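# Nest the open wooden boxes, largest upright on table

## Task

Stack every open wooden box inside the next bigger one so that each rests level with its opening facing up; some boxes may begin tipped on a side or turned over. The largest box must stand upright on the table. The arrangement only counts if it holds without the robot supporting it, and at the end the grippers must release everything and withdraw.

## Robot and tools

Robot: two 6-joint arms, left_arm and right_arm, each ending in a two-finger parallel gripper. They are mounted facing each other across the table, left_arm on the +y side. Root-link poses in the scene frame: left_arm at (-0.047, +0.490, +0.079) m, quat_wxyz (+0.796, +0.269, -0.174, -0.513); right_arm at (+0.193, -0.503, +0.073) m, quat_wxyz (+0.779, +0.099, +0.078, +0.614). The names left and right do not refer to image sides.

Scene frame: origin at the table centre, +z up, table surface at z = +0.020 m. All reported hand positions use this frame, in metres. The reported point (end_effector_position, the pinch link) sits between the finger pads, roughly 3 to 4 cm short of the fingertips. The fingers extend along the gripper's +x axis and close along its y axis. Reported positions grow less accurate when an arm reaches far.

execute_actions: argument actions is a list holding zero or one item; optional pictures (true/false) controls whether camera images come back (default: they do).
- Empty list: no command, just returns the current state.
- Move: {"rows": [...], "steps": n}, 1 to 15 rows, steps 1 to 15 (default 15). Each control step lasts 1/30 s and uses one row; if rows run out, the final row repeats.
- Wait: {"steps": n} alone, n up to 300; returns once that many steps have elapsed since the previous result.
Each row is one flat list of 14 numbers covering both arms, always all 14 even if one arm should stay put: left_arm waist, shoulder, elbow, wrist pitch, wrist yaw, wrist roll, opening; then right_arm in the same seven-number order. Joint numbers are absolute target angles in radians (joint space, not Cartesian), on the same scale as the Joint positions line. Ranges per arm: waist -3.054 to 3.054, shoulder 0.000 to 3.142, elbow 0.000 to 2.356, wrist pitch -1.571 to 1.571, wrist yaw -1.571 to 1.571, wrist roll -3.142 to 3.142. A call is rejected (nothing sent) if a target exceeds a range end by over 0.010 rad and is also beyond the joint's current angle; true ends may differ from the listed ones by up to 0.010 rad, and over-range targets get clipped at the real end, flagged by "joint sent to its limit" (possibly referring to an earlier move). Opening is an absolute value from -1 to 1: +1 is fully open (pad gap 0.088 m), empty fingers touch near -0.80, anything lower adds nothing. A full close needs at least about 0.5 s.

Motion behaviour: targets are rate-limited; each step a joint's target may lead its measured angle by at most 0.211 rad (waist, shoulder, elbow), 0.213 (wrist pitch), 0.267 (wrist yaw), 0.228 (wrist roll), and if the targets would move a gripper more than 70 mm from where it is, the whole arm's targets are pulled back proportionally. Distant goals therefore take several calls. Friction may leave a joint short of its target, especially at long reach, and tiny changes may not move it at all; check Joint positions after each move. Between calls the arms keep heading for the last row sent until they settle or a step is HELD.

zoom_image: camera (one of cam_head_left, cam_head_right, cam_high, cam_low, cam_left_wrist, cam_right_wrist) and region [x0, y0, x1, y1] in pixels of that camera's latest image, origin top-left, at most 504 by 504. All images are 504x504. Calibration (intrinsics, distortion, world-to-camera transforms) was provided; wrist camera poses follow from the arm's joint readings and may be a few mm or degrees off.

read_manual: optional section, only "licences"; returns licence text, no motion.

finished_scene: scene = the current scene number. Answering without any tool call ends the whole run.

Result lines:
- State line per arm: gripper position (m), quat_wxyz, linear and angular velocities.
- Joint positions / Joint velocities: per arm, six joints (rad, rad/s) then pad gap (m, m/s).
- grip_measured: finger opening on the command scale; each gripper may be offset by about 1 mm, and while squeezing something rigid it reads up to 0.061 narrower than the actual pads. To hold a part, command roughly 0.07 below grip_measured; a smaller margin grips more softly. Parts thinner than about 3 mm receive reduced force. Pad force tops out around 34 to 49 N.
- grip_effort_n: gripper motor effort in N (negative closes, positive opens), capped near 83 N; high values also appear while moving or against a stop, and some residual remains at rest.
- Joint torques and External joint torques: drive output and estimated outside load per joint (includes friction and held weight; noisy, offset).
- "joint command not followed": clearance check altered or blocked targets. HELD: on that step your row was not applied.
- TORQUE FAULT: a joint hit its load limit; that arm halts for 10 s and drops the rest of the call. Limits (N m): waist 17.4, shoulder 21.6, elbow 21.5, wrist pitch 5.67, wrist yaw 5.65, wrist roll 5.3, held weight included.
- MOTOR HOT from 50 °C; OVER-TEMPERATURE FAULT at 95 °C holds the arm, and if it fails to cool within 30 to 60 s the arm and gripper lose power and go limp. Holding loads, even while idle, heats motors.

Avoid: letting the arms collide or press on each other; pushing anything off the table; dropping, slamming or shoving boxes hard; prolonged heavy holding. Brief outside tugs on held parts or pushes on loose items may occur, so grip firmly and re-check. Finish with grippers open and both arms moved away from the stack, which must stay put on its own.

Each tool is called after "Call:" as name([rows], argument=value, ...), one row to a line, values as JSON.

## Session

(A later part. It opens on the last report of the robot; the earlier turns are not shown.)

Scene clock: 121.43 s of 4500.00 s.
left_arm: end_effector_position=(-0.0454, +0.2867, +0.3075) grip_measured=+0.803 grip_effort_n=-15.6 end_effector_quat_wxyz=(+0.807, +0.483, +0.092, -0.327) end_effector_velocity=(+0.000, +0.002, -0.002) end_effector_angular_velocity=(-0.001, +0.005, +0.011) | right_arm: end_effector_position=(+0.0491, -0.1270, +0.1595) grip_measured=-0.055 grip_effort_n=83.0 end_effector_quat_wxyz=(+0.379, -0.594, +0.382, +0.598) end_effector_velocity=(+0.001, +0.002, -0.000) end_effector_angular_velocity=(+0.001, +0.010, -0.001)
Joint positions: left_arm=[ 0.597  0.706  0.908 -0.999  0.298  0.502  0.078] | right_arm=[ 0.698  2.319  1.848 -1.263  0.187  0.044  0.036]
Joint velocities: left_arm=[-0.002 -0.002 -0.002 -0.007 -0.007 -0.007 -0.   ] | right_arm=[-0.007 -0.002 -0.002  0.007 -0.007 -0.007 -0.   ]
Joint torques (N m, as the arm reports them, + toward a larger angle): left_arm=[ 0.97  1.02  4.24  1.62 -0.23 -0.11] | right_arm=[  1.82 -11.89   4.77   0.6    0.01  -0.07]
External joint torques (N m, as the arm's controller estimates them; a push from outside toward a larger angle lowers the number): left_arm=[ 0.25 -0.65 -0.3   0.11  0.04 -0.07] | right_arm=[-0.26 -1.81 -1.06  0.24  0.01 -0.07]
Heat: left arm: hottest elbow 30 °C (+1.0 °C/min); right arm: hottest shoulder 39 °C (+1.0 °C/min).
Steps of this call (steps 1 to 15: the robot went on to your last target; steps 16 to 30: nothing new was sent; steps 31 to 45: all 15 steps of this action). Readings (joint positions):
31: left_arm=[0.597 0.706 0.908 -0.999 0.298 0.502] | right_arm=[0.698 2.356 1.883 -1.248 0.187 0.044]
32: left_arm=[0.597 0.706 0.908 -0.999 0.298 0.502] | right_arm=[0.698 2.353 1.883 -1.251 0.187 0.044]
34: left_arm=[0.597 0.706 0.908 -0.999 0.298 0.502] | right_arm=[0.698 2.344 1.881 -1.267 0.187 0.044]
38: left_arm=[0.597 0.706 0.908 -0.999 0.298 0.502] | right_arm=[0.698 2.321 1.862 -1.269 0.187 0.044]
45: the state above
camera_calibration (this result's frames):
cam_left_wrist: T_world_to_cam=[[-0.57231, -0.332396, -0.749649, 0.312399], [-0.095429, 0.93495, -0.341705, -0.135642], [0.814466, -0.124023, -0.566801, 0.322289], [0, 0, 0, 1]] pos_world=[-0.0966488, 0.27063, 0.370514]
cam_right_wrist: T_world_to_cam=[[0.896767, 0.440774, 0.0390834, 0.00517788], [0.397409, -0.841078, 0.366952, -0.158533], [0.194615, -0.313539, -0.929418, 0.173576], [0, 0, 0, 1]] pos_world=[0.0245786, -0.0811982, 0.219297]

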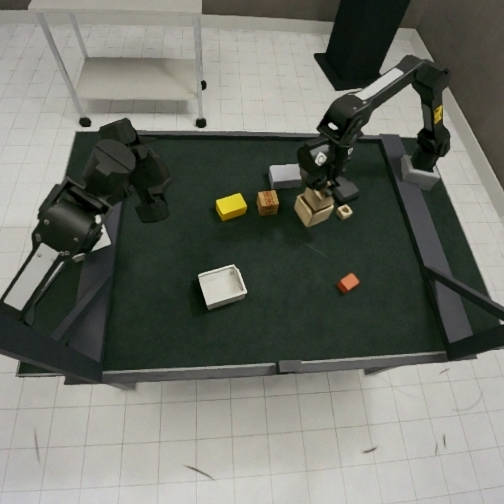

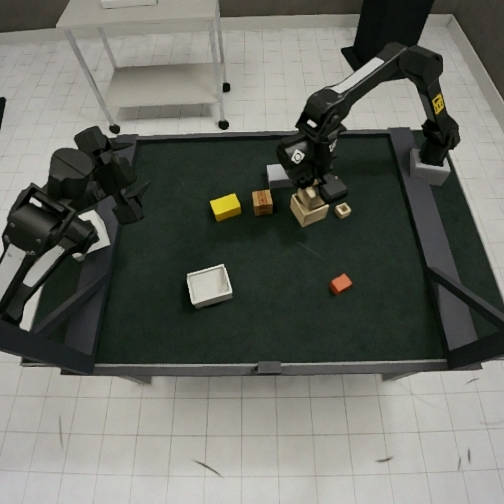

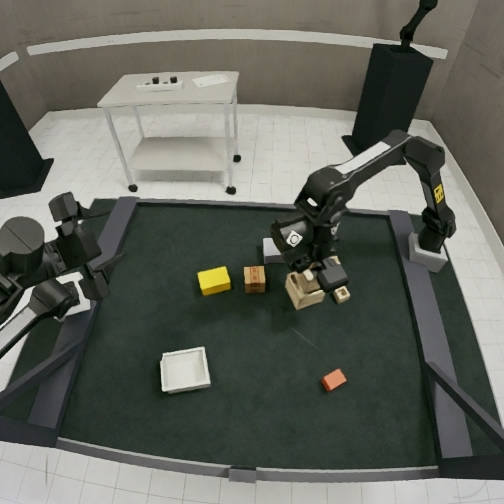

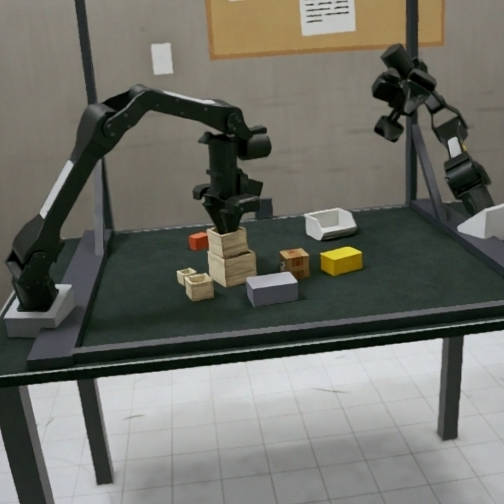

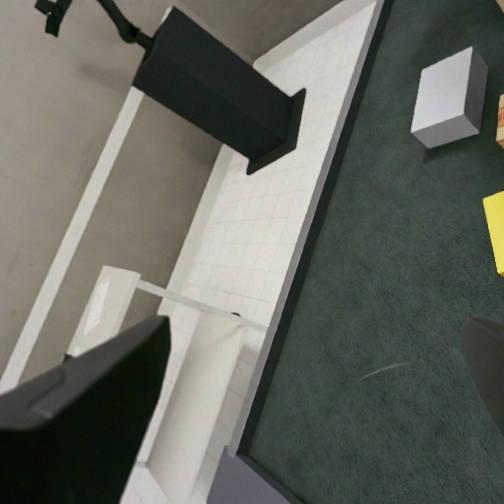

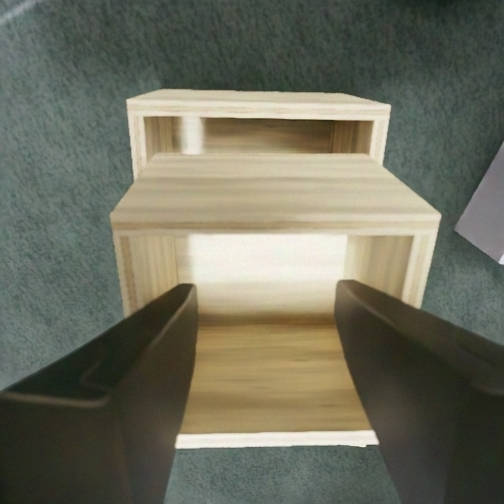

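Call:
execute_actions([
  {"rows":[[0.6,0.7,0.9,-1.0,0.3,0.5,0.8,0.70,2.325,1.86,-1.263,0.187,0.055,0.03],[0.6,0.7,0.9,-1.0,0.3,0.5,0.8,0.703,2.335,1.87,-1.263,0.187,0.065,0.03],[0.6,0.7,0.9,-1.0,0.3,0.5,0.8,0.703,2.345,1.875,-1.263,0.187,0.065,0.03],[0.6,0.7,0.9,-1.0,0.3,0.5,0.8,0.703,2.352,1.877,-1.263,0.187,0.065,0.03]],"steps":15},
])

Scene clock: 123.23 s of 4500.00 s.
left_arm: end_effector_position=(-0.0454, +0.2867, +0.3075) grip_measured=+0.803 grip_effort_n=-15.6 end_effector_quat_wxyz=(+0.807, +0.483, +0.092, -0.327) end_effector_velocity=(+0.003, +0.007, -0.004) end_effector_angular_velocity=(+0.011, +0.004, +0.044) | right_arm: end_effector_position=(+0.0456, -0.1235, +0.1585) grip_measured=-0.055 grip_effort_n=83.0 end_effector_quat_wxyz=(+0.384, -0.590, +0.385, +0.597) end_effector_velocity=(+0.003, +0.000, +0.001) end_effector_angular_velocity=(+0.001, -0.008, +0.020)
Joint positions: left_arm=[ 0.597  0.706  0.908 -0.999  0.298  0.502  0.078] | right_arm=[ 0.701  2.334  1.867 -1.262  0.187  0.06   0.036]
Joint velocities: left_arm=[-0.002 -0.002 -0.007 -0.022 -0.037 -0.007  0.   ] | right_arm=[-0.002 -0.002  0.002 -0.007  0.007 -0.022  0.   ]
Joint torques (N m, as the arm reports them, + toward a larger angle): left_arm=[ 0.99  1.04  4.22  1.61 -0.22 -0.1 ] | right_arm=[ 2.41 -8.7   6.75  0.38  0.04  0.14]
External joint torques (N m, as the arm's controller estimates them; a push from outside toward a larger angle lowers the number): left_arm=[ 0.25 -0.67 -0.23  0.12  0.06 -0.06] | right_arm=[0.24 1.41 0.96 0.02 0.04 0.14]
Heat: left arm: hottest elbow 30 °C (+1.0 °C/min); right arm: hottest shoulder 39 °C (+1.0 °C/min).
Steps of this call (steps 1 to 15: the robot went on to your last target; steps 16 to 39: nothing new was sent; steps 40 to 54: all 15 steps of this action). Readings (joint positions):
40: left_arm=[0.597 0.706 0.908 -0.999 0.298 0.502] | right_arm=[0.698 2.319 1.848 -1.262 0.187 0.044]
41: left_arm=[0.597 0.706 0.908 -0.999 0.298 0.502] | right_arm=[0.698 2.319 1.848 -1.262 0.187 0.046]
43: left_arm=[0.597 0.706 0.908 -0.999 0.298 0.502] | right_arm=[0.699 2.322 1.856 -1.262 0.187 0.053]
47: left_arm=[0.597 0.706 0.908 -0.999 0.298 0.502] | right_arm=[0.700 2.329 1.867 -1.262 0.187 0.059]
54: the state above
camera_calibration (this result's frames):
cam_left_wrist: T_world_to_cam=[[-0.57231, -0.332396, -0.749649, 0.312399], [-0.095429, 0.93495, -0.341705, -0.135642], [0.814466, -0.124023, -0.566801, 0.322289], [0, 0, 0, 1]] pos_world=[-0.0966488, 0.27063, 0.370514]
cam_right_wrist: T_world_to_cam=[[0.902939, 0.427964, 0.0393394, 0.0048901], [0.38633, -0.848369, 0.361965, -0.153517], [0.188282, -0.311634, -0.931361, 0.175271], [0, 0, 0, 1]] pos_world=[0.0218923, -0.0777116, 0.218616]

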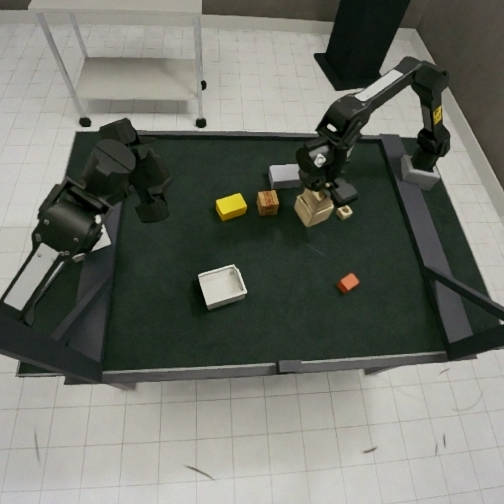

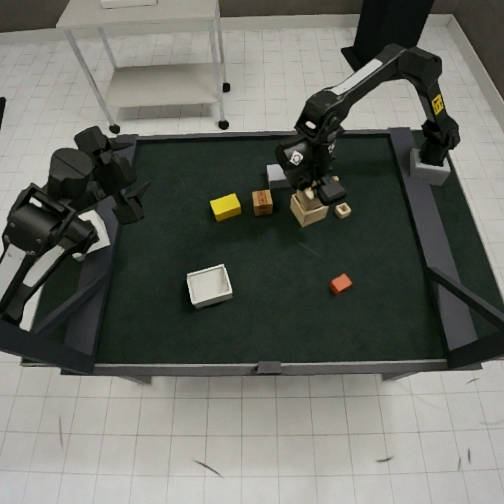

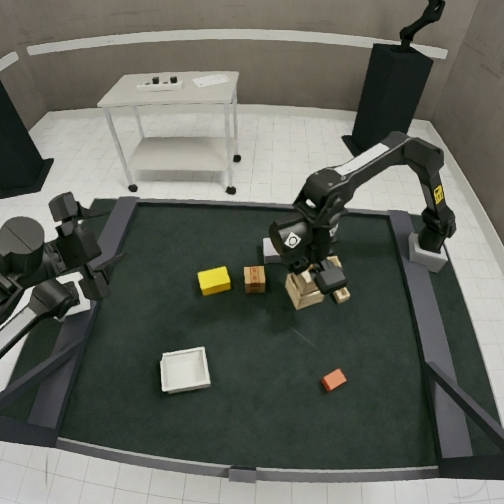

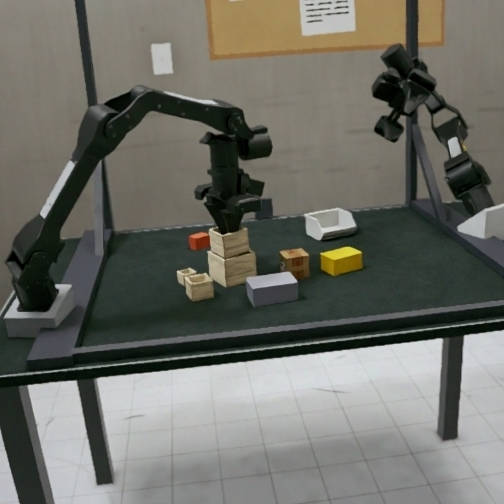

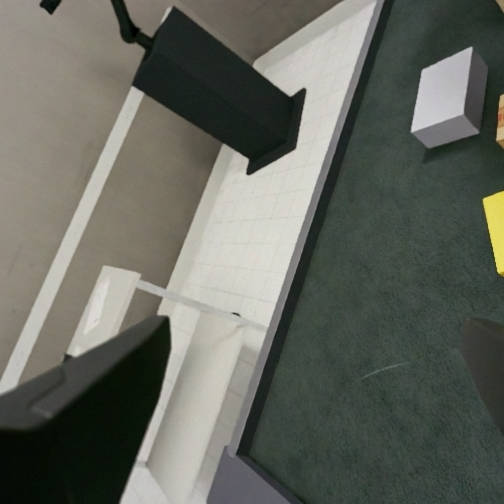

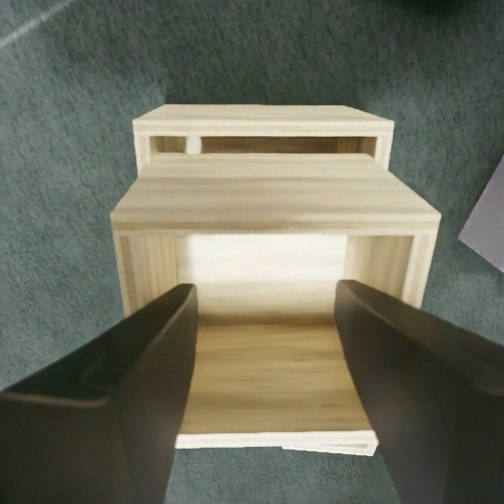

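Call:
execute_actions([
  {"rows":[[0.6,0.7,0.9,-1.0,0.3,0.5,0.8,0.703,2.34,1.85,-1.255,0.187,0.065,0.03],[0.6,0.7,0.9,-1.0,0.3,0.5,0.8,0.703,2.34,1.843,-1.247,0.187,0.065,0.03],[0.6,0.7,0.9,-1.0,0.3,0.5,0.8,0.703,2.34,1.836,-1.24,0.187,0.065,0.03],[0.6,0.7,0.9,-1.0,0.3,0.5,0.8,0.703,2.34,1.829,-1.233,0.187,0.065,0.03],[0.6,0.7,0.9,-1.0,0.3,0.5,0.8,0.703,2.34,1.822,-1.226,0.187,0.065,0.03],[0.6,0.7,0.9,-1.0,0.3,0.5,0.8,0.703,2.34,1.815,-1.219,0.187,0.065,0.03],[0.6,0.7,0.9,-1.0,0.3,0.5,0.8,0.703,2.34,1.808,-1.212,0.187,0.065,0.03],[0.6,0.7,0.9,-1.0,0.3,0.5,0.8,0.703,2.34,1.80,-1.205,0.187,0.065,0.03]],"steps":15},
])

Scene clock: 124.63 s of 4500.00 s.
left_arm: end_effector_position=(-0.0454, +0.2867, +0.3075) grip_measured=+0.803 grip_effort_n=-15.6 end_effector_quat_wxyz=(+0.807, +0.483, +0.092, -0.327) end_effector_velocity=(-0.001, +0.000, -0.002) end_effector_angular_velocity=(-0.003, +0.014, -0.001) | right_arm: end_effector_position=(+0.0440, -0.1262, +0.1447) grip_measured=-0.055 grip_effort_n=83.0 end_effector_quat_wxyz=(+0.384, -0.590, +0.386, +0.596) end_effector_velocity=(-0.002, +0.004, +0.000) end_effector_angular_velocity=(+0.015, +0.017, +0.001)
Joint positions: left_arm=[ 0.597  0.706  0.908 -0.999  0.298  0.502  0.078] | right_arm=[ 0.701  2.334  1.811 -1.208  0.187  0.061  0.036]
Joint velocities: left_arm=[-0.002 -0.002 -0.002 -0.007  0.007 -0.007  0.   ] | right_arm=[-0.002 -0.002 -0.002  0.022 -0.007 -0.007  0.   ]
Joint torques (N m, as the arm reports them, + toward a larger angle): left_arm=[ 0.95  1.02  4.25  1.62 -0.22 -0.11] | right_arm=[ 2.4  -9.99  4.57  0.63 -0.03  0.14]
External joint torques (N m, as the arm's controller estimates them; a push from outside toward a larger angle lowers the number): left_arm=[ 0.23 -0.67 -0.26  0.11  0.04 -0.07] | right_arm=[ 0.17  0.1  -1.21  0.27 -0.03  0.14]
Heat: left arm: hottest elbow 30 °C (+1.0 °C/min); right arm: hottest shoulder 39 °C (+2.0 °C/min).
Steps of this call (steps 1 to 15: the robot went on to your last target; steps 16 to 27: nothing new was sent; steps 28 to 42: all 15 steps of this action). Readings (joint positions):
28: left_arm=[0.597 0.706 0.908 -0.999 0.298 0.502] | right_arm=[0.701 2.334 1.868 -1.262 0.187 0.061]
29: left_arm=[0.597 0.706 0.908 -0.999 0.298 0.502] | right_arm=[0.701 2.334 1.866 -1.260 0.187 0.061]
31: left_arm=[0.597 0.706 0.908 -0.999 0.298 0.502] | right_arm=[0.701 2.334 1.858 -1.249 0.187 0.061]
35: left_arm=[0.597 0.706 0.908 -0.999 0.298 0.502] | right_arm=[0.701 2.334 1.829 -1.224 0.187 0.061]
42: the state above
camera_calibration (this result's frames):
cam_left_wrist: T_world_to_cam=[[-0.57231, -0.332396, -0.749649, 0.312399], [-0.095429, 0.93495, -0.341705, -0.135642], [0.814466, -0.124023, -0.566801, 0.322289], [0, 0, 0, 1]] pos_world=[-0.0966488, 0.27063, 0.370514]
cam_right_wrist: T_world_to_cam=[[0.902912, 0.428016, 0.0394111, 0.00806536], [0.386002, -0.847773, 0.363709, -0.150364], [0.189085, -0.313184, -0.930679, 0.161517], [0, 0, 0, 1]] pos_world=[0.0202181, -0.0803419, 0.204691]

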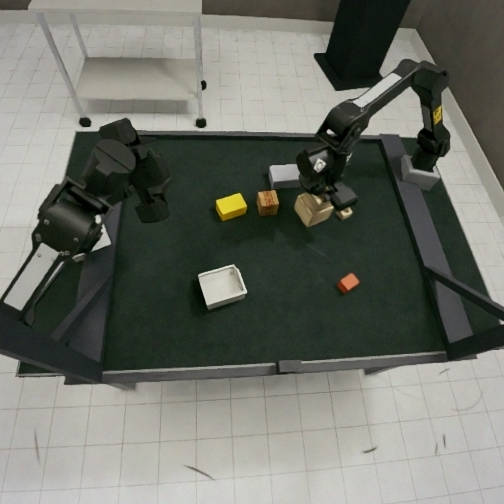

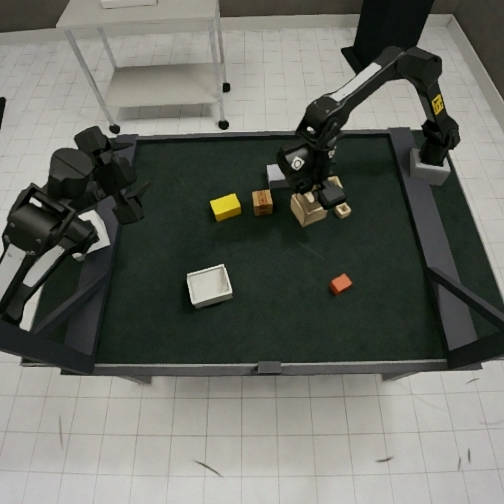

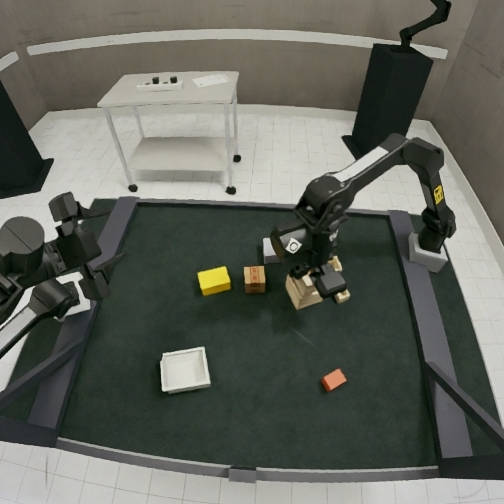

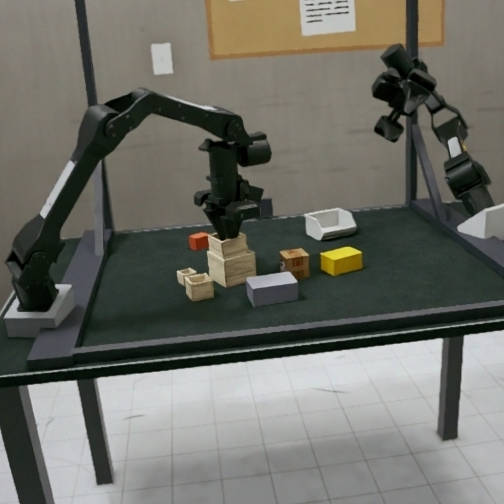

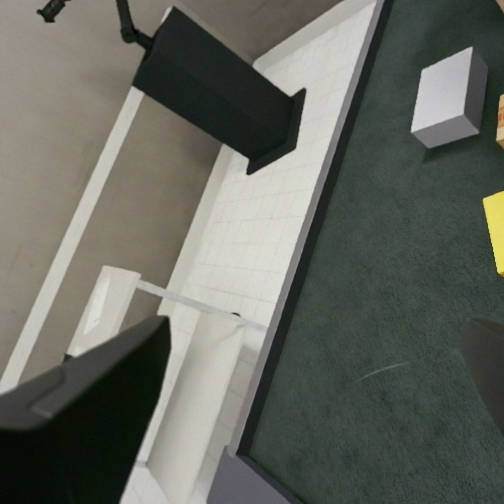

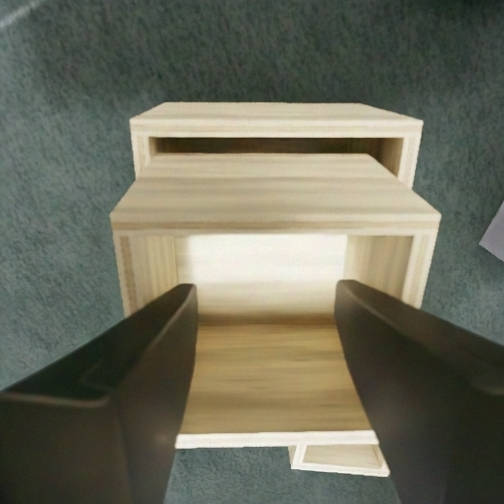

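Call:
execute_actions([
  {"rows":[[0.6,0.7,0.9,-1.0,0.3,0.5,0.8,0.692,2.345,1.80,-1.205,0.187,0.06,0.03],[0.6,0.7,0.9,-1.0,0.3,0.5,0.8,0.69,2.348,1.795,-1.197,0.187,0.06,0.03],[0.6,0.7,0.9,-1.0,0.3,0.5,0.8,0.689,2.351,1.787,-1.187,0.187,0.06,0.03],[0.6,0.7,0.9,-1.0,0.3,0.5,0.8,0.688,2.353,1.778,-1.176,0.187,0.06,0.03],[0.6,0.7,0.9,-1.0,0.3,0.5,0.8,0.687,2.355,1.769,-1.165,0.187,0.06,0.03],[0.6,0.7,0.9,-1.0,0.3,0.5,0.8,0.686,2.357,1.76,-1.154,0.187,0.06,0.03],[0.6,0.7,0.9,-1.0,0.3,0.5,0.8,0.685,2.359,1.751,-1.143,0.187,0.06,0.03],[0.6,0.7,0.9,-1.0,0.3,0.5,0.8,0.684,2.361,1.742,-1.132,0.187,0.06,0.03],[0.6,0.7,0.9,-1.0,0.3,0.5,0.8,0.683,2.363,1.733,-1.121,0.187,0.06,0.03],[0.6,0.7,0.9,-1.0,0.3,0.5,0.8,0.682,2.365,1.724,-1.11,0.187,0.06,0.03],[0.6,0.7,0.9,-1.0,0.3,0.5,0.8,0.68,2.367,1.715,-1.10,0.187,0.06,0.03]],"steps":15},
])

Scene clock: 126.33 s of 4500.00 s.
left_arm: end_effector_position=(-0.0454, +0.2867, +0.3075) grip_measured=+0.803 grip_effort_n=-15.6 end_effector_quat_wxyz=(+0.807, +0.483, +0.092, -0.327) end_effector_velocity=(-0.001, -0.002, +0.000) end_effector_angular_velocity=(-0.008, +0.002, -0.008) | right_arm: end_effector_position=(+0.0462, -0.1265, +0.1162) grip_measured=-0.055 grip_effort_n=83.0 end_effector_quat_wxyz=(+0.387, -0.588, +0.392, +0.592) end_effector_velocity=(-0.003, -0.012, -0.028) end_effector_angular_velocity=(-0.051, -0.001, +0.014)
Joint positions: left_arm=[ 0.597  0.706  0.908 -0.999  0.298  0.502  0.078] | right_arm=[ 0.683  2.351  1.727 -1.107  0.187  0.061  0.036]
Joint velocities: left_arm=[-0.002 -0.002 -0.002  0.007  0.007 -0.007 -0.   ] | right_arm=[-0.002  0.027 -0.071  0.051 -0.022 -0.007 -0.   ]
Joint torques (N m, as the arm reports them, + toward a larger angle): left_arm=[ 0.96  1.03  4.21  1.61 -0.23 -0.1 ] | right_arm=[ 2.   -9.15  4.86  0.64  0.05 -0.04]
External joint torques (N m, as the arm's controller estimates them; a push from outside toward a larger angle lowers the number): left_arm=[ 0.24 -0.7  -0.31  0.1   0.04 -0.06] | right_arm=[-0.46  1.47 -1.1   0.27  0.08 -0.04]
Heat: left arm: hottest wrist pitch 31 °C (+2.0 °C/min); right arm: hottest shoulder 40 °C (+3.0 °C/min).
Steps of this call (steps 1 to 15: the robot went on to your last target; steps 16 to 36: nothing new was sent; steps 37 to 51: all 15 steps of this action). Readings (joint positions):
37: left_arm=[0.597 0.706 0.908 -0.999 0.298 0.502] | right_arm=[0.701 2.334 1.811 -1.207 0.187 0.061]
38: left_arm=[0.597 0.706 0.908 -0.999 0.298 0.502] | right_arm=[0.700 2.334 1.810 -1.206 0.187 0.061]
40: left_arm=[0.597 0.706 0.908 -0.999 0.298 0.502] | right_arm=[0.697 2.334 1.804 -1.195 0.187 0.061]
44: left_arm=[0.597 0.706 0.908 -0.999 0.298 0.502] | right_arm=[0.689 2.336 1.775 -1.159 0.187 0.061]
51: the state above
camera_calibration (this result's frames):
cam_left_wrist: T_world_to_cam=[[-0.57231, -0.332396, -0.749649, 0.312399], [-0.095429, 0.93495, -0.341705, -0.135642], [0.814466, -0.124023, -0.566801, 0.322289], [0, 0, 0, 1]] pos_world=[-0.0966488, 0.27063, 0.370514]
cam_right_wrist: T_world_to_cam=[[0.910208, 0.412528, 0.0366364, 0.00535248], [0.37163, -0.852596, 0.367383, -0.141405], [0.182792, -0.32078, -0.929348, 0.133647], [0, 0, 0, 1]] pos_world=[0.023249, -0.0798985, 0.175958]

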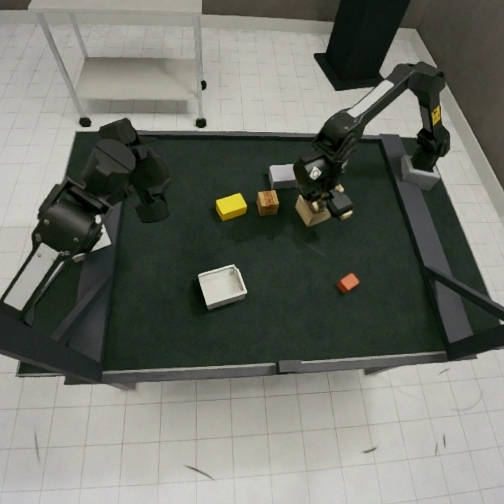

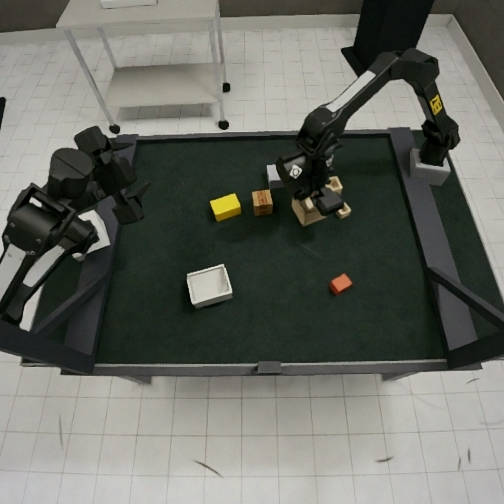

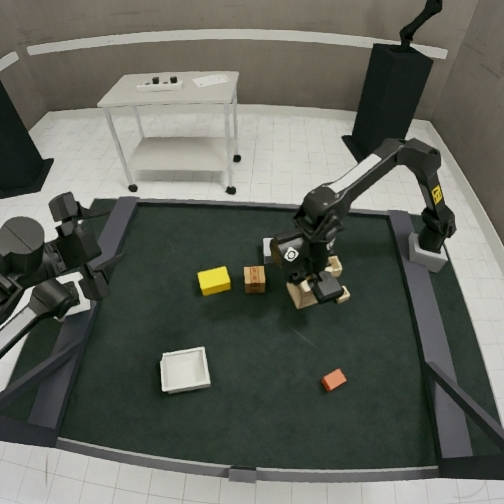

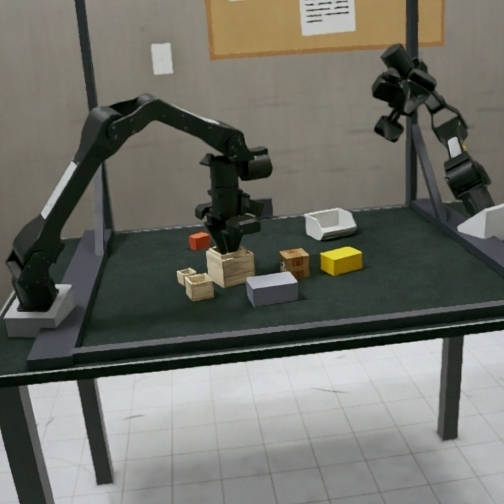

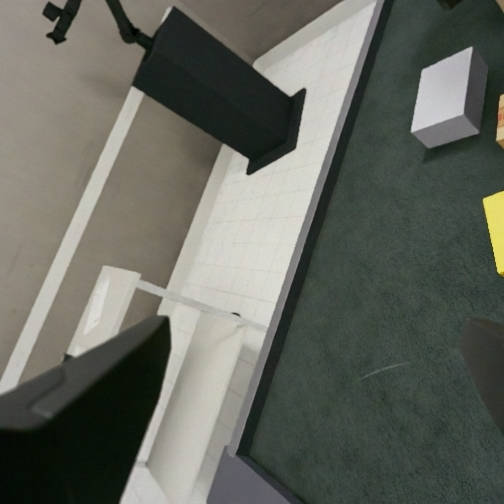

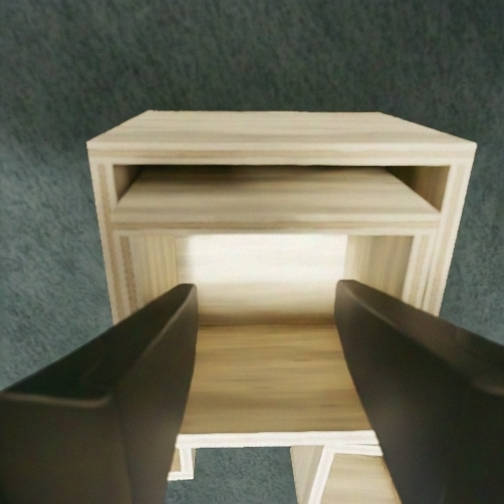

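Call:
execute_actions([
  {"rows":[[0.6,0.7,0.9,-1.0,0.3,0.5,0.8,0.68,2.369,1.708,-1.092,0.187,0.06,0.03],[0.6,0.7,0.9,-1.0,0.3,0.5,0.8,0.679,2.371,1.70,-1.084,0.187,0.06,0.03],[0.6,0.7,0.9,-1.0,0.3,0.5,0.8,0.678,2.372,1.693,-1.076,0.187,0.06,0.03],[0.6,0.7,0.9,-1.0,0.3,0.5,0.8,0.677,2.373,1.685,-1.068,0.187,0.06,0.03],[0.6,0.7,0.9,-1.0,0.3,0.5,0.8,0.677,2.373,1.685,-1.068,0.187,0.06,0.03],[0.6,0.7,0.9,-1.0,0.3,0.5,0.8,0.677,2.373,1.685,-1.068,0.187,0.06,0.03],[0.6,0.7,0.9,-1.0,0.3,0.5,0.8,0.677,2.373,1.685,-1.068,0.187,0.06,0.03],[0.6,0.7,0.9,-1.0,0.3,0.5,0.8,0.677,2.373,1.685,-1.068,0.187,0.06,0.03],[0.6,0.7,0.9,-1.0,0.3,0.5,0.8,0.677,2.373,1.685,-1.068,0.187,0.06,0.03],[0.6,0.7,0.9,-1.0,0.3,0.5,0.8,0.677,2.373,1.685,-1.068,0.187,0.06,-0.15],[0.6,0.7,0.9,-1.0,0.3,0.5,0.8,0.677,2.373,1.685,-1.068,0.187,0.06,-0.3],[0.6,0.7,0.9,-1.0,0.3,0.5,0.8,0.677,2.373,1.685,-1.068,0.187,0.06,-0.5]],"steps":15},
])

Scene clock: 128.17 s of 4500.00 s.
left_arm: end_effector_position=(-0.0454, +0.2867, +0.3075) grip_measured=+0.803 grip_effort_n=-15.6 end_effector_quat_wxyz=(+0.807, +0.483, +0.092, -0.327) end_effector_velocity=(+0.002, +0.002, +0.002) end_effector_angular_velocity=(-0.006, -0.016, +0.019) | right_arm: end_effector_position=(+0.0461, -0.1280, +0.1060) grip_measured=-0.404 grip_effort_n=-16.5 end_effector_quat_wxyz=(+0.388, -0.587, +0.393, +0.591) end_effector_velocity=(+0.001, -0.002, +0.000) end_effector_angular_velocity=(-0.010, +0.004, +0.021)
Joint positions: left_arm=[ 0.597  0.706  0.908 -0.999  0.298  0.502  0.078] | right_arm=[ 0.68   2.356  1.695 -1.07   0.187  0.061  0.019]
Joint velocities: left_arm=[ 0.002 -0.002 -0.002  0.007 -0.022 -0.007 -0.   ] | right_arm=[-0.002 -0.002 -0.002 -0.007 -0.007 -0.022 -0.052]
Joint torques (N m, as the arm reports them, + toward a larger angle): left_arm=[ 0.95  1.05  4.22  1.61 -0.22 -0.11] | right_arm=[ 1.97 -8.62  4.6   0.6   0.01 -0.03]
External joint torques (N m, as the arm's controller estimates them; a push from outside toward a larger angle lowers the number): left_arm=[ 0.2  -0.65 -0.31  0.1   0.06 -0.07] | right_arm=[-0.27  1.45 -0.98  0.27  0.02 -0.03]
Heat: left arm: hottest wrist pitch 31 °C (+2.0 °C/min); right arm: hottest shoulder 40 °C (+3.0 °C/min).
Steps of this call (steps 1 to 15: the robot went on to your last target; steps 16 to 40: nothing new was sent; steps 41 to 55: all 15 steps of this action). Readings (joint positions):
41: left_arm=[0.597 0.706 0.908 -0.999 0.298 0.502] | right_arm=[0.683 2.352 1.724 -1.101 0.187 0.061]
42: left_arm=[0.597 0.706 0.908 -0.999 0.298 0.502] | right_arm=[0.683 2.352 1.721 -1.097 0.187 0.061]
44: left_arm=[0.597 0.706 0.908 -0.999 0.298 0.502] | right_arm=[0.682 2.352 1.712 -1.085 0.187 0.061]
48: left_arm=[0.597 0.706 0.908 -0.999 0.298 0.502] | right_arm=[0.680 2.355 1.697 -1.073 0.187 0.061]
55: the state above
camera_calibration (this result's frames):
cam_left_wrist: T_world_to_cam=[[-0.57231, -0.332396, -0.749649, 0.312399], [-0.095429, 0.93495, -0.341705, -0.135642], [0.814466, -0.124023, -0.566801, 0.322289], [0, 0, 0, 1]] pos_world=[-0.0966488, 0.27063, 0.370514]
cam_right_wrist: T_world_to_cam=[[0.911393, 0.409945, 0.036182, 0.00609619], [0.369178, -0.853266, 0.368301, -0.138984], [0.181856, -0.322309, -0.929002, 0.123582], [0, 0, 0, 1]] pos_world=[0.0232796, -0.0812577, 0.165775]

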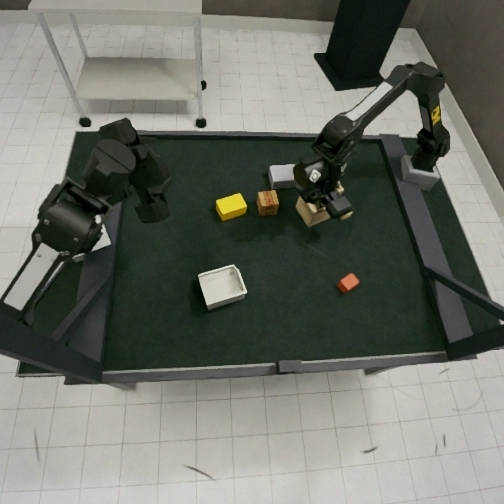

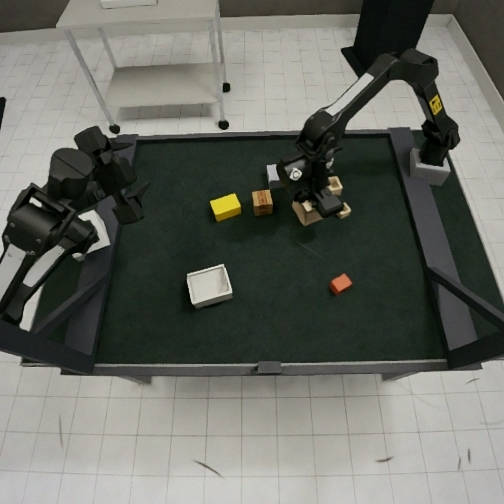

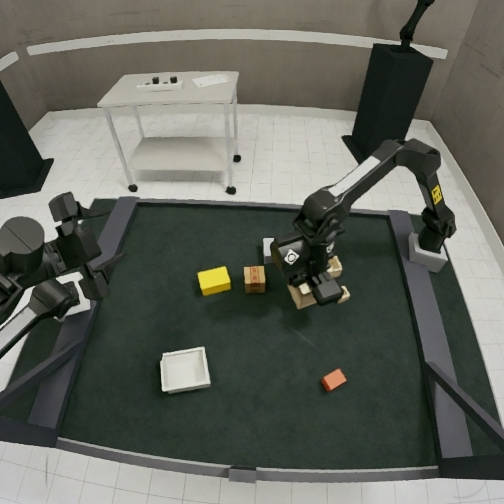

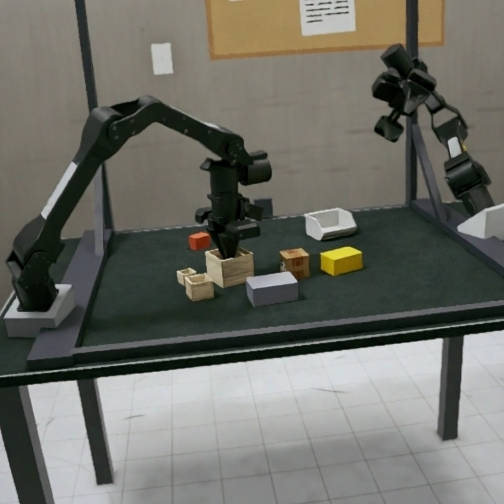

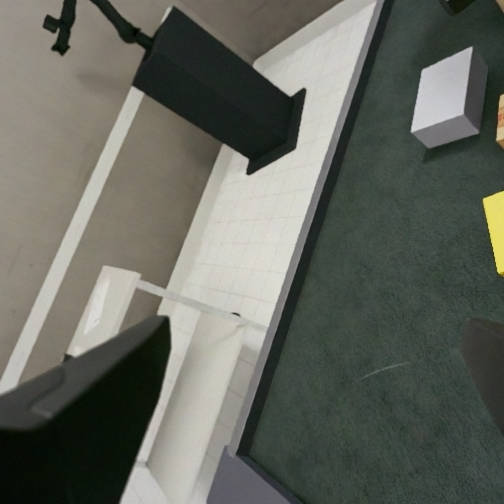

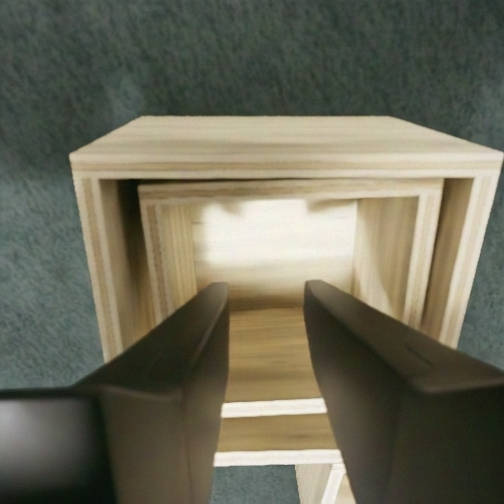

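Call:
execute_actions([
  {"rows":[[0.6,0.7,0.9,-1.0,0.3,0.5,0.8,0.68,2.35,1.70,-1.08,0.187,0.06,-0.78],[0.6,0.7,0.9,-1.0,0.3,0.5,0.8,0.68,2.33,1.71,-1.10,0.187,0.06,-0.78],[0.6,0.7,0.9,-1.0,0.3,0.5,0.8,0.68,2.32,1.72,-1.12,0.187,0.06,-0.78],[0.6,0.7,0.9,-1.0,0.3,0.5,0.8,0.685,2.31,1.735,-1.15,0.187,0.06,-0.78],[0.6,0.7,0.9,-1.0,0.3,0.5,0.8,0.69,2.30,1.75,-1.18,0.187,0.06,-0.78],[0.6,0.7,0.9,-1.0,0.3,0.5,0.8,0.69,2.28,1.76,-1.21,0.187,0.06,-0.78],[0.6,0.7,0.9,-1.0,0.3,0.5,0.8,0.69,2.26,1.76,-1.23,0.187,0.06,-0.78],[0.6,0.7,0.9,-1.0,0.3,0.5,0.8,0.69,2.23,1.75,-1.25,0.19,0.06,-0.78],[0.6,0.7,0.9,-1.0,0.3,0.5,0.8,0.69,2.20,1.73,-1.26,0.19,0.06,-0.78],[0.6,0.7,0.9,-1.0,0.3,0.5,0.8,0.68,2.16,1.70,-1.26,0.19,0.05,-0.78],[0.6,0.7,0.9,-1.0,0.3,0.5,0.8,0.67,2.12,1.66,-1.26,0.2,0.05,-0.78],[0.6,0.7,0.9,-1.0,0.3,0.5,0.8,0.66,2.08,1.62,-1.25,0.2,0.04,-0.78],[0.6,0.7,0.9,-1.0,0.3,0.5,0.8,0.645,2.04,1.58,-1.24,0.2,0.04,-0.78],[0.6,0.7,0.9,-1.0,0.3,0.5,0.8,0.63,2.01,1.54,-1.22,0.2,0.03,-0.78],[0.6,0.7,0.9,-1.0,0.3,0.5,0.8,0.615,1.98,1.50,-1.20,0.21,0.03,-0.78]],"steps":15},
], pictures=false)

Call:
execute_actions([
  {"rows":[[0.6,0.7,0.9,-1.0,0.3,0.5,0.8,0.605,1.97,1.47,-1.18,0.21,0.02,-0.78],[0.6,0.7,0.9,-1.0,0.3,0.5,0.8,0.60,1.965,1.44,-1.16,0.21,0.02,-0.78],[0.6,0.7,0.9,-1.0,0.3,0.5,0.8,0.595,1.965,1.42,-1.14,0.21,0.02,-0.78],[0.6,0.7,0.9,-1.0,0.3,0.5,0.8,0.59,1.965,1.40,-1.12,0.21,0.02,-0.78],[0.6,0.7,0.9,-1.0,0.3,0.5,0.8,0.585,1.97,1.38,-1.10,0.21,0.02,-0.78],[0.6,0.7,0.9,-1.0,0.3,0.5,0.8,0.585,1.98,1.36,-1.08,0.21,0.02,-0.78],[0.6,0.7,0.9,-1.0,0.3,0.5,0.8,0.585,1.99,1.34,-1.06,0.21,0.02,-0.78],[0.6,0.7,0.9,-1.0,0.3,0.5,0.8,0.585,2.0,1.32,-1.04,0.21,0.02,-0.78],[0.6,0.7,0.9,-1.0,0.3,0.5,0.8,0.585,2.005,1.30,-1.02,0.21,0.02,-0.78],[0.6,0.7,0.9,-1.0,0.3,0.5,0.8,0.585,2.01,1.285,-1.0,0.21,0.02,-0.78]],"steps":15},
], pictures=false)

Call:
execute_actions([
  {"steps":8},
])

Scene clock: 131.27 s of 4500.00 s.
left_arm: end_effector_position=(-0.0454, +0.2867, +0.3075) grip_measured=+0.803 grip_effort_n=-15.6 end_effector_quat_wxyz=(+0.807, +0.483, +0.092, -0.327) end_effector_velocity=(+0.000, +0.002, -0.002) end_effector_angular_velocity=(-0.001, +0.005, +0.011) | right_arm: end_effector_position=(+0.0916, -0.1624, +0.1900) grip_measured=-0.777 grip_effort_n=-15.1 end_effector_quat_wxyz=(+0.400, -0.574, +0.388, +0.601) end_effector_velocity=(+0.261, -0.103, +0.100) end_effector_angular_velocity=(+0.376, +0.088, -0.379)
Joint positions: left_arm=[ 0.597  0.706  0.908 -0.999  0.298  0.502  0.078] | right_arm=[ 0.66   2.064  1.61  -1.232  0.195  0.043  0.001]
Joint velocities: left_arm=[-0.002 -0.002 -0.002 -0.007 -0.007 -0.007 -0.   ] | right_arm=[-0.403 -1.179 -1.072  0.359  0.139 -0.11  -0.001]
Joint torques (N m, as the arm reports them, + toward a larger angle): left_arm=[ 0.95  1.04  4.2   1.61 -0.22 -0.11] | right_arm=[ 0.85 -7.62  3.64  0.77  0.18 -0.12]
External joint torques (N m, as the arm's controller estimates them; a push from outside toward a larger angle lowers the number): left_arm=[ 0.21 -0.66 -0.31  0.11  0.05 -0.07] | right_arm=[-0.26 -0.96 -1.42  0.32  0.14 -0.13]
Heat: left arm: hottest wrist pitch 31 °C (+2.0 °C/min); right arm: hottest shoulder 40 °C (+3.0 °C/min).
Steps of this call (steps 1 to 15: the robot went on to your last target; steps 16 to 78: nothing new was sent; steps 79 to 93: all 15 steps of this action). Readings (joint positions):
79: left_arm=[0.597 0.706 0.908 -0.999 0.298 0.502] | right_arm=[0.680 2.356 1.695 -1.070 0.187 0.061]
80: left_arm=[0.597 0.706 0.908 -0.999 0.298 0.502] | right_arm=[0.680 2.356 1.695 -1.073 0.187 0.061]
82: left_arm=[0.597 0.706 0.908 -0.999 0.298 0.502] | right_arm=[0.680 2.352 1.702 -1.101 0.187 0.061]
86: left_arm=[0.597 0.706 0.908 -0.999 0.298 0.502] | right_arm=[0.685 2.312 1.731 -1.190 0.187 0.061]
93: the state above

Scene clock: 131.77 s of 4500.00 s.
left_arm: end_effector_position=(-0.0454, +0.2867, +0.3075) grip_measured=+0.803 grip_effort_n=-15.6 end_effector_quat_wxyz=(+0.807, +0.483, +0.092, -0.327) end_effector_velocity=(-0.003, +0.001, -0.003) end_effector_angular_velocity=(+0.001, +0.021, +0.004) | right_arm: end_effector_position=(+0.1199, -0.1897, +0.1290) grip_measured=-0.778 grip_effort_n=-15.6 end_effector_quat_wxyz=(+0.407, -0.578, +0.408, +0.578) end_effector_velocity=(-0.003, -0.000, -0.013) end_effector_angular_velocity=(+0.021, +0.016, -0.015)
Joint positions: left_arm=[ 0.597  0.706  0.908 -0.999  0.298  0.502  0.078] | right_arm=[ 0.586  1.999  1.296 -1.01   0.208  0.024  0.001]
Joint velocities: left_arm=[-0.002 -0.002  0.002 -0.022  0.007 -0.007 -0.   ] | right_arm=[-0.002 -0.002 -0.056  0.081 -0.007  0.007 -0.   ]
Joint torques (N m, as the arm reports them, + toward a larger angle): left_arm=[ 0.95  1.05  4.2   1.62 -0.22 -0.11] | right_arm=[ 1.79 -6.48  5.02  0.72  0.07 -0.11]
External joint torques (N m, as the arm's controller estimates them; a push from outside toward a larger angle lowers the number): left_arm=[ 0.23 -0.61 -0.35  0.12  0.05 -0.07] | right_arm=[-0.14  1.76 -0.97  0.3   0.07 -0.11]
Heat: left arm: hottest wrist pitch 31 °C (+2.0 °C/min); right arm: hottest shoulder 40 °C (+3.0 °C/min).
Steps of this call (steps 1 to 15: all 15 steps of this action). Readings (joint positions):
1: left_arm=[0.597 0.706 0.908 -0.999 0.298 0.502] | right_arm=[0.645 2.029 1.574 -1.219 0.200 0.039]
2: left_arm=[0.597 0.706 0.908 -0.999 0.298 0.502] | right_arm=[0.630 2.002 1.541 -1.204 0.204 0.034]
4: left_arm=[0.597 0.706 0.908 -0.999 0.298 0.502] | right_arm=[0.605 1.973 1.483 -1.168 0.208 0.029]
8: left_arm=[0.597 0.706 0.908 -0.999 0.298 0.502] | right_arm=[0.586 1.974 1.384 -1.093 0.208 0.025]
15: the state above

Scene clock: 132.03 s of 4500.00 s.
left_arm: end_effector_position=(-0.0454, +0.2867, +0.3075) grip_measured=+0.803 grip_effort_n=-15.6 end_effector_quat_wxyz=(+0.807, +0.483, +0.092, -0.327) end_effector_velocity=(-0.001, +0.002, -0.001) end_effector_angular_velocity=(-0.002, +0.001, +0.009) | right_arm: end_effector_position=(+0.1194, -0.1884, +0.1288) grip_measured=-0.778 grip_effort_n=-15.6 end_effector_quat_wxyz=(+0.408, -0.575, +0.407, +0.580) end_effector_velocity=(-0.001, +0.002, -0.001) end_effector_angular_velocity=(+0.012, +0.013, +0.016)
Joint positions: left_arm=[ 0.597  0.706  0.908 -0.999  0.298  0.502  0.078] | right_arm=[ 0.586  1.999  1.294 -1.002  0.208  0.024  0.001]
Joint velocities: left_arm=[-0.002 -0.007 -0.002 -0.007 -0.007 -0.007 -0.   ] | right_arm=[-0.002 -0.002 -0.007  0.022 -0.007 -0.022 -0.   ]
Joint torques (N m, as the arm reports them, + toward a larger angle): left_arm=[ 0.97  1.04  4.21  1.61 -0.23 -0.1 ] | right_arm=[ 1.88 -6.78  4.79  0.62  0.07 -0.12]
External joint torques (N m, as the arm's controller estimates them; a push from outside toward a larger angle lowers the number): left_arm=[ 0.23 -0.61 -0.35  0.1   0.05 -0.06] | right_arm=[-0.04  0.9  -0.77  0.26  0.08 -0.12]
Heat: left arm: hottest wrist pitch 31 °C (+2.0 °C/min); right arm: hottest shoulder 40 °C (+3.0 °C/min).
Steps of this call (steps 1 to 8: the robot went on to your last target). Readings (joint positions):
1: left_arm=[0.597 0.706 0.908 -0.999 0.298 0.502] | right_arm=[0.586 1.999 1.295 -1.007 0.208 0.024]
2: left_arm=[0.597 0.706 0.908 -0.999 0.298 0.502] | right_arm=[0.586 1.999 1.295 -1.005 0.208 0.024]
4: left_arm=[0.597 0.706 0.908 -0.999 0.298 0.502] | right_arm=[0.586 1.999 1.295 -1.003 0.208 0.024]
8: the state above
camera_calibration (this result's frames):
cam_left_wrist: T_world_to_cam=[[-0.57231, -0.332396, -0.749649, 0.312399], [-0.095429, 0.93495, -0.341705, -0.135642], [0.814466, -0.124023, -0.566801, 0.322289], [0, 0, 0, 1]] pos_world=[-0.0966488, 0.27063, 0.370514]
cam_right_wrist: T_world_to_cam=[[0.933875, 0.354965, 0.0433302, -0.0507179], [0.316284, -0.876431, 0.363088, -0.22333], [0.16686, -0.325374, -0.930747, 0.113332], [0, 0, 0, 1]] pos_world=[0.0990894, -0.140855, 0.188769]

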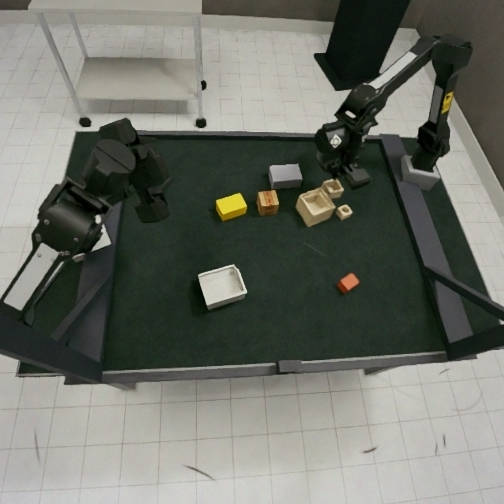

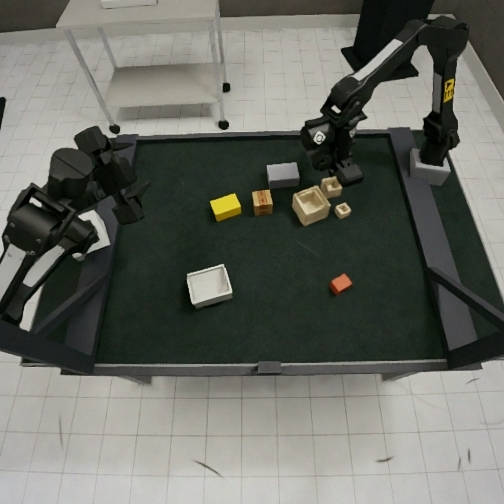

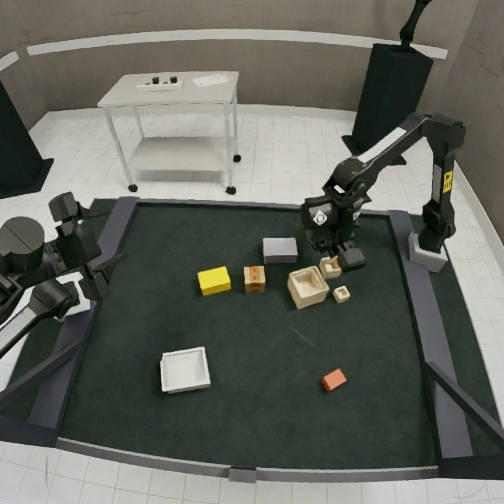

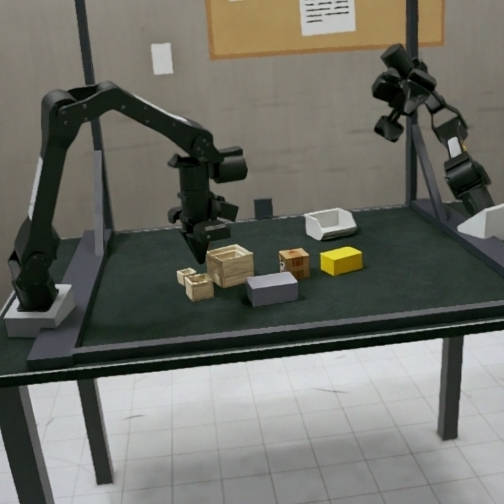

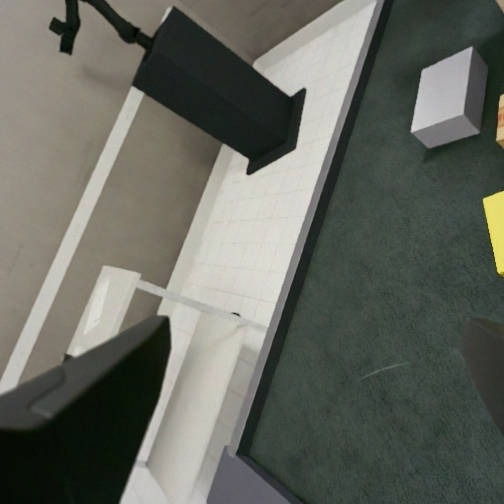

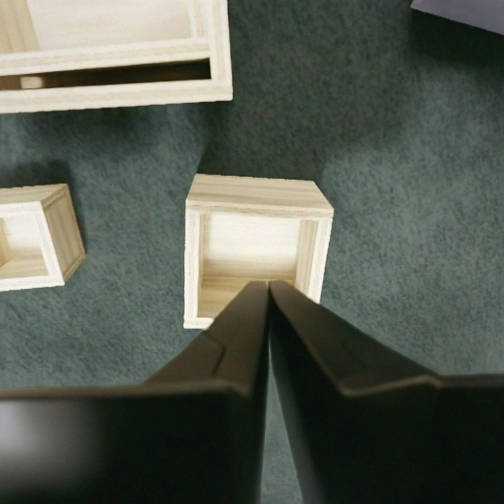

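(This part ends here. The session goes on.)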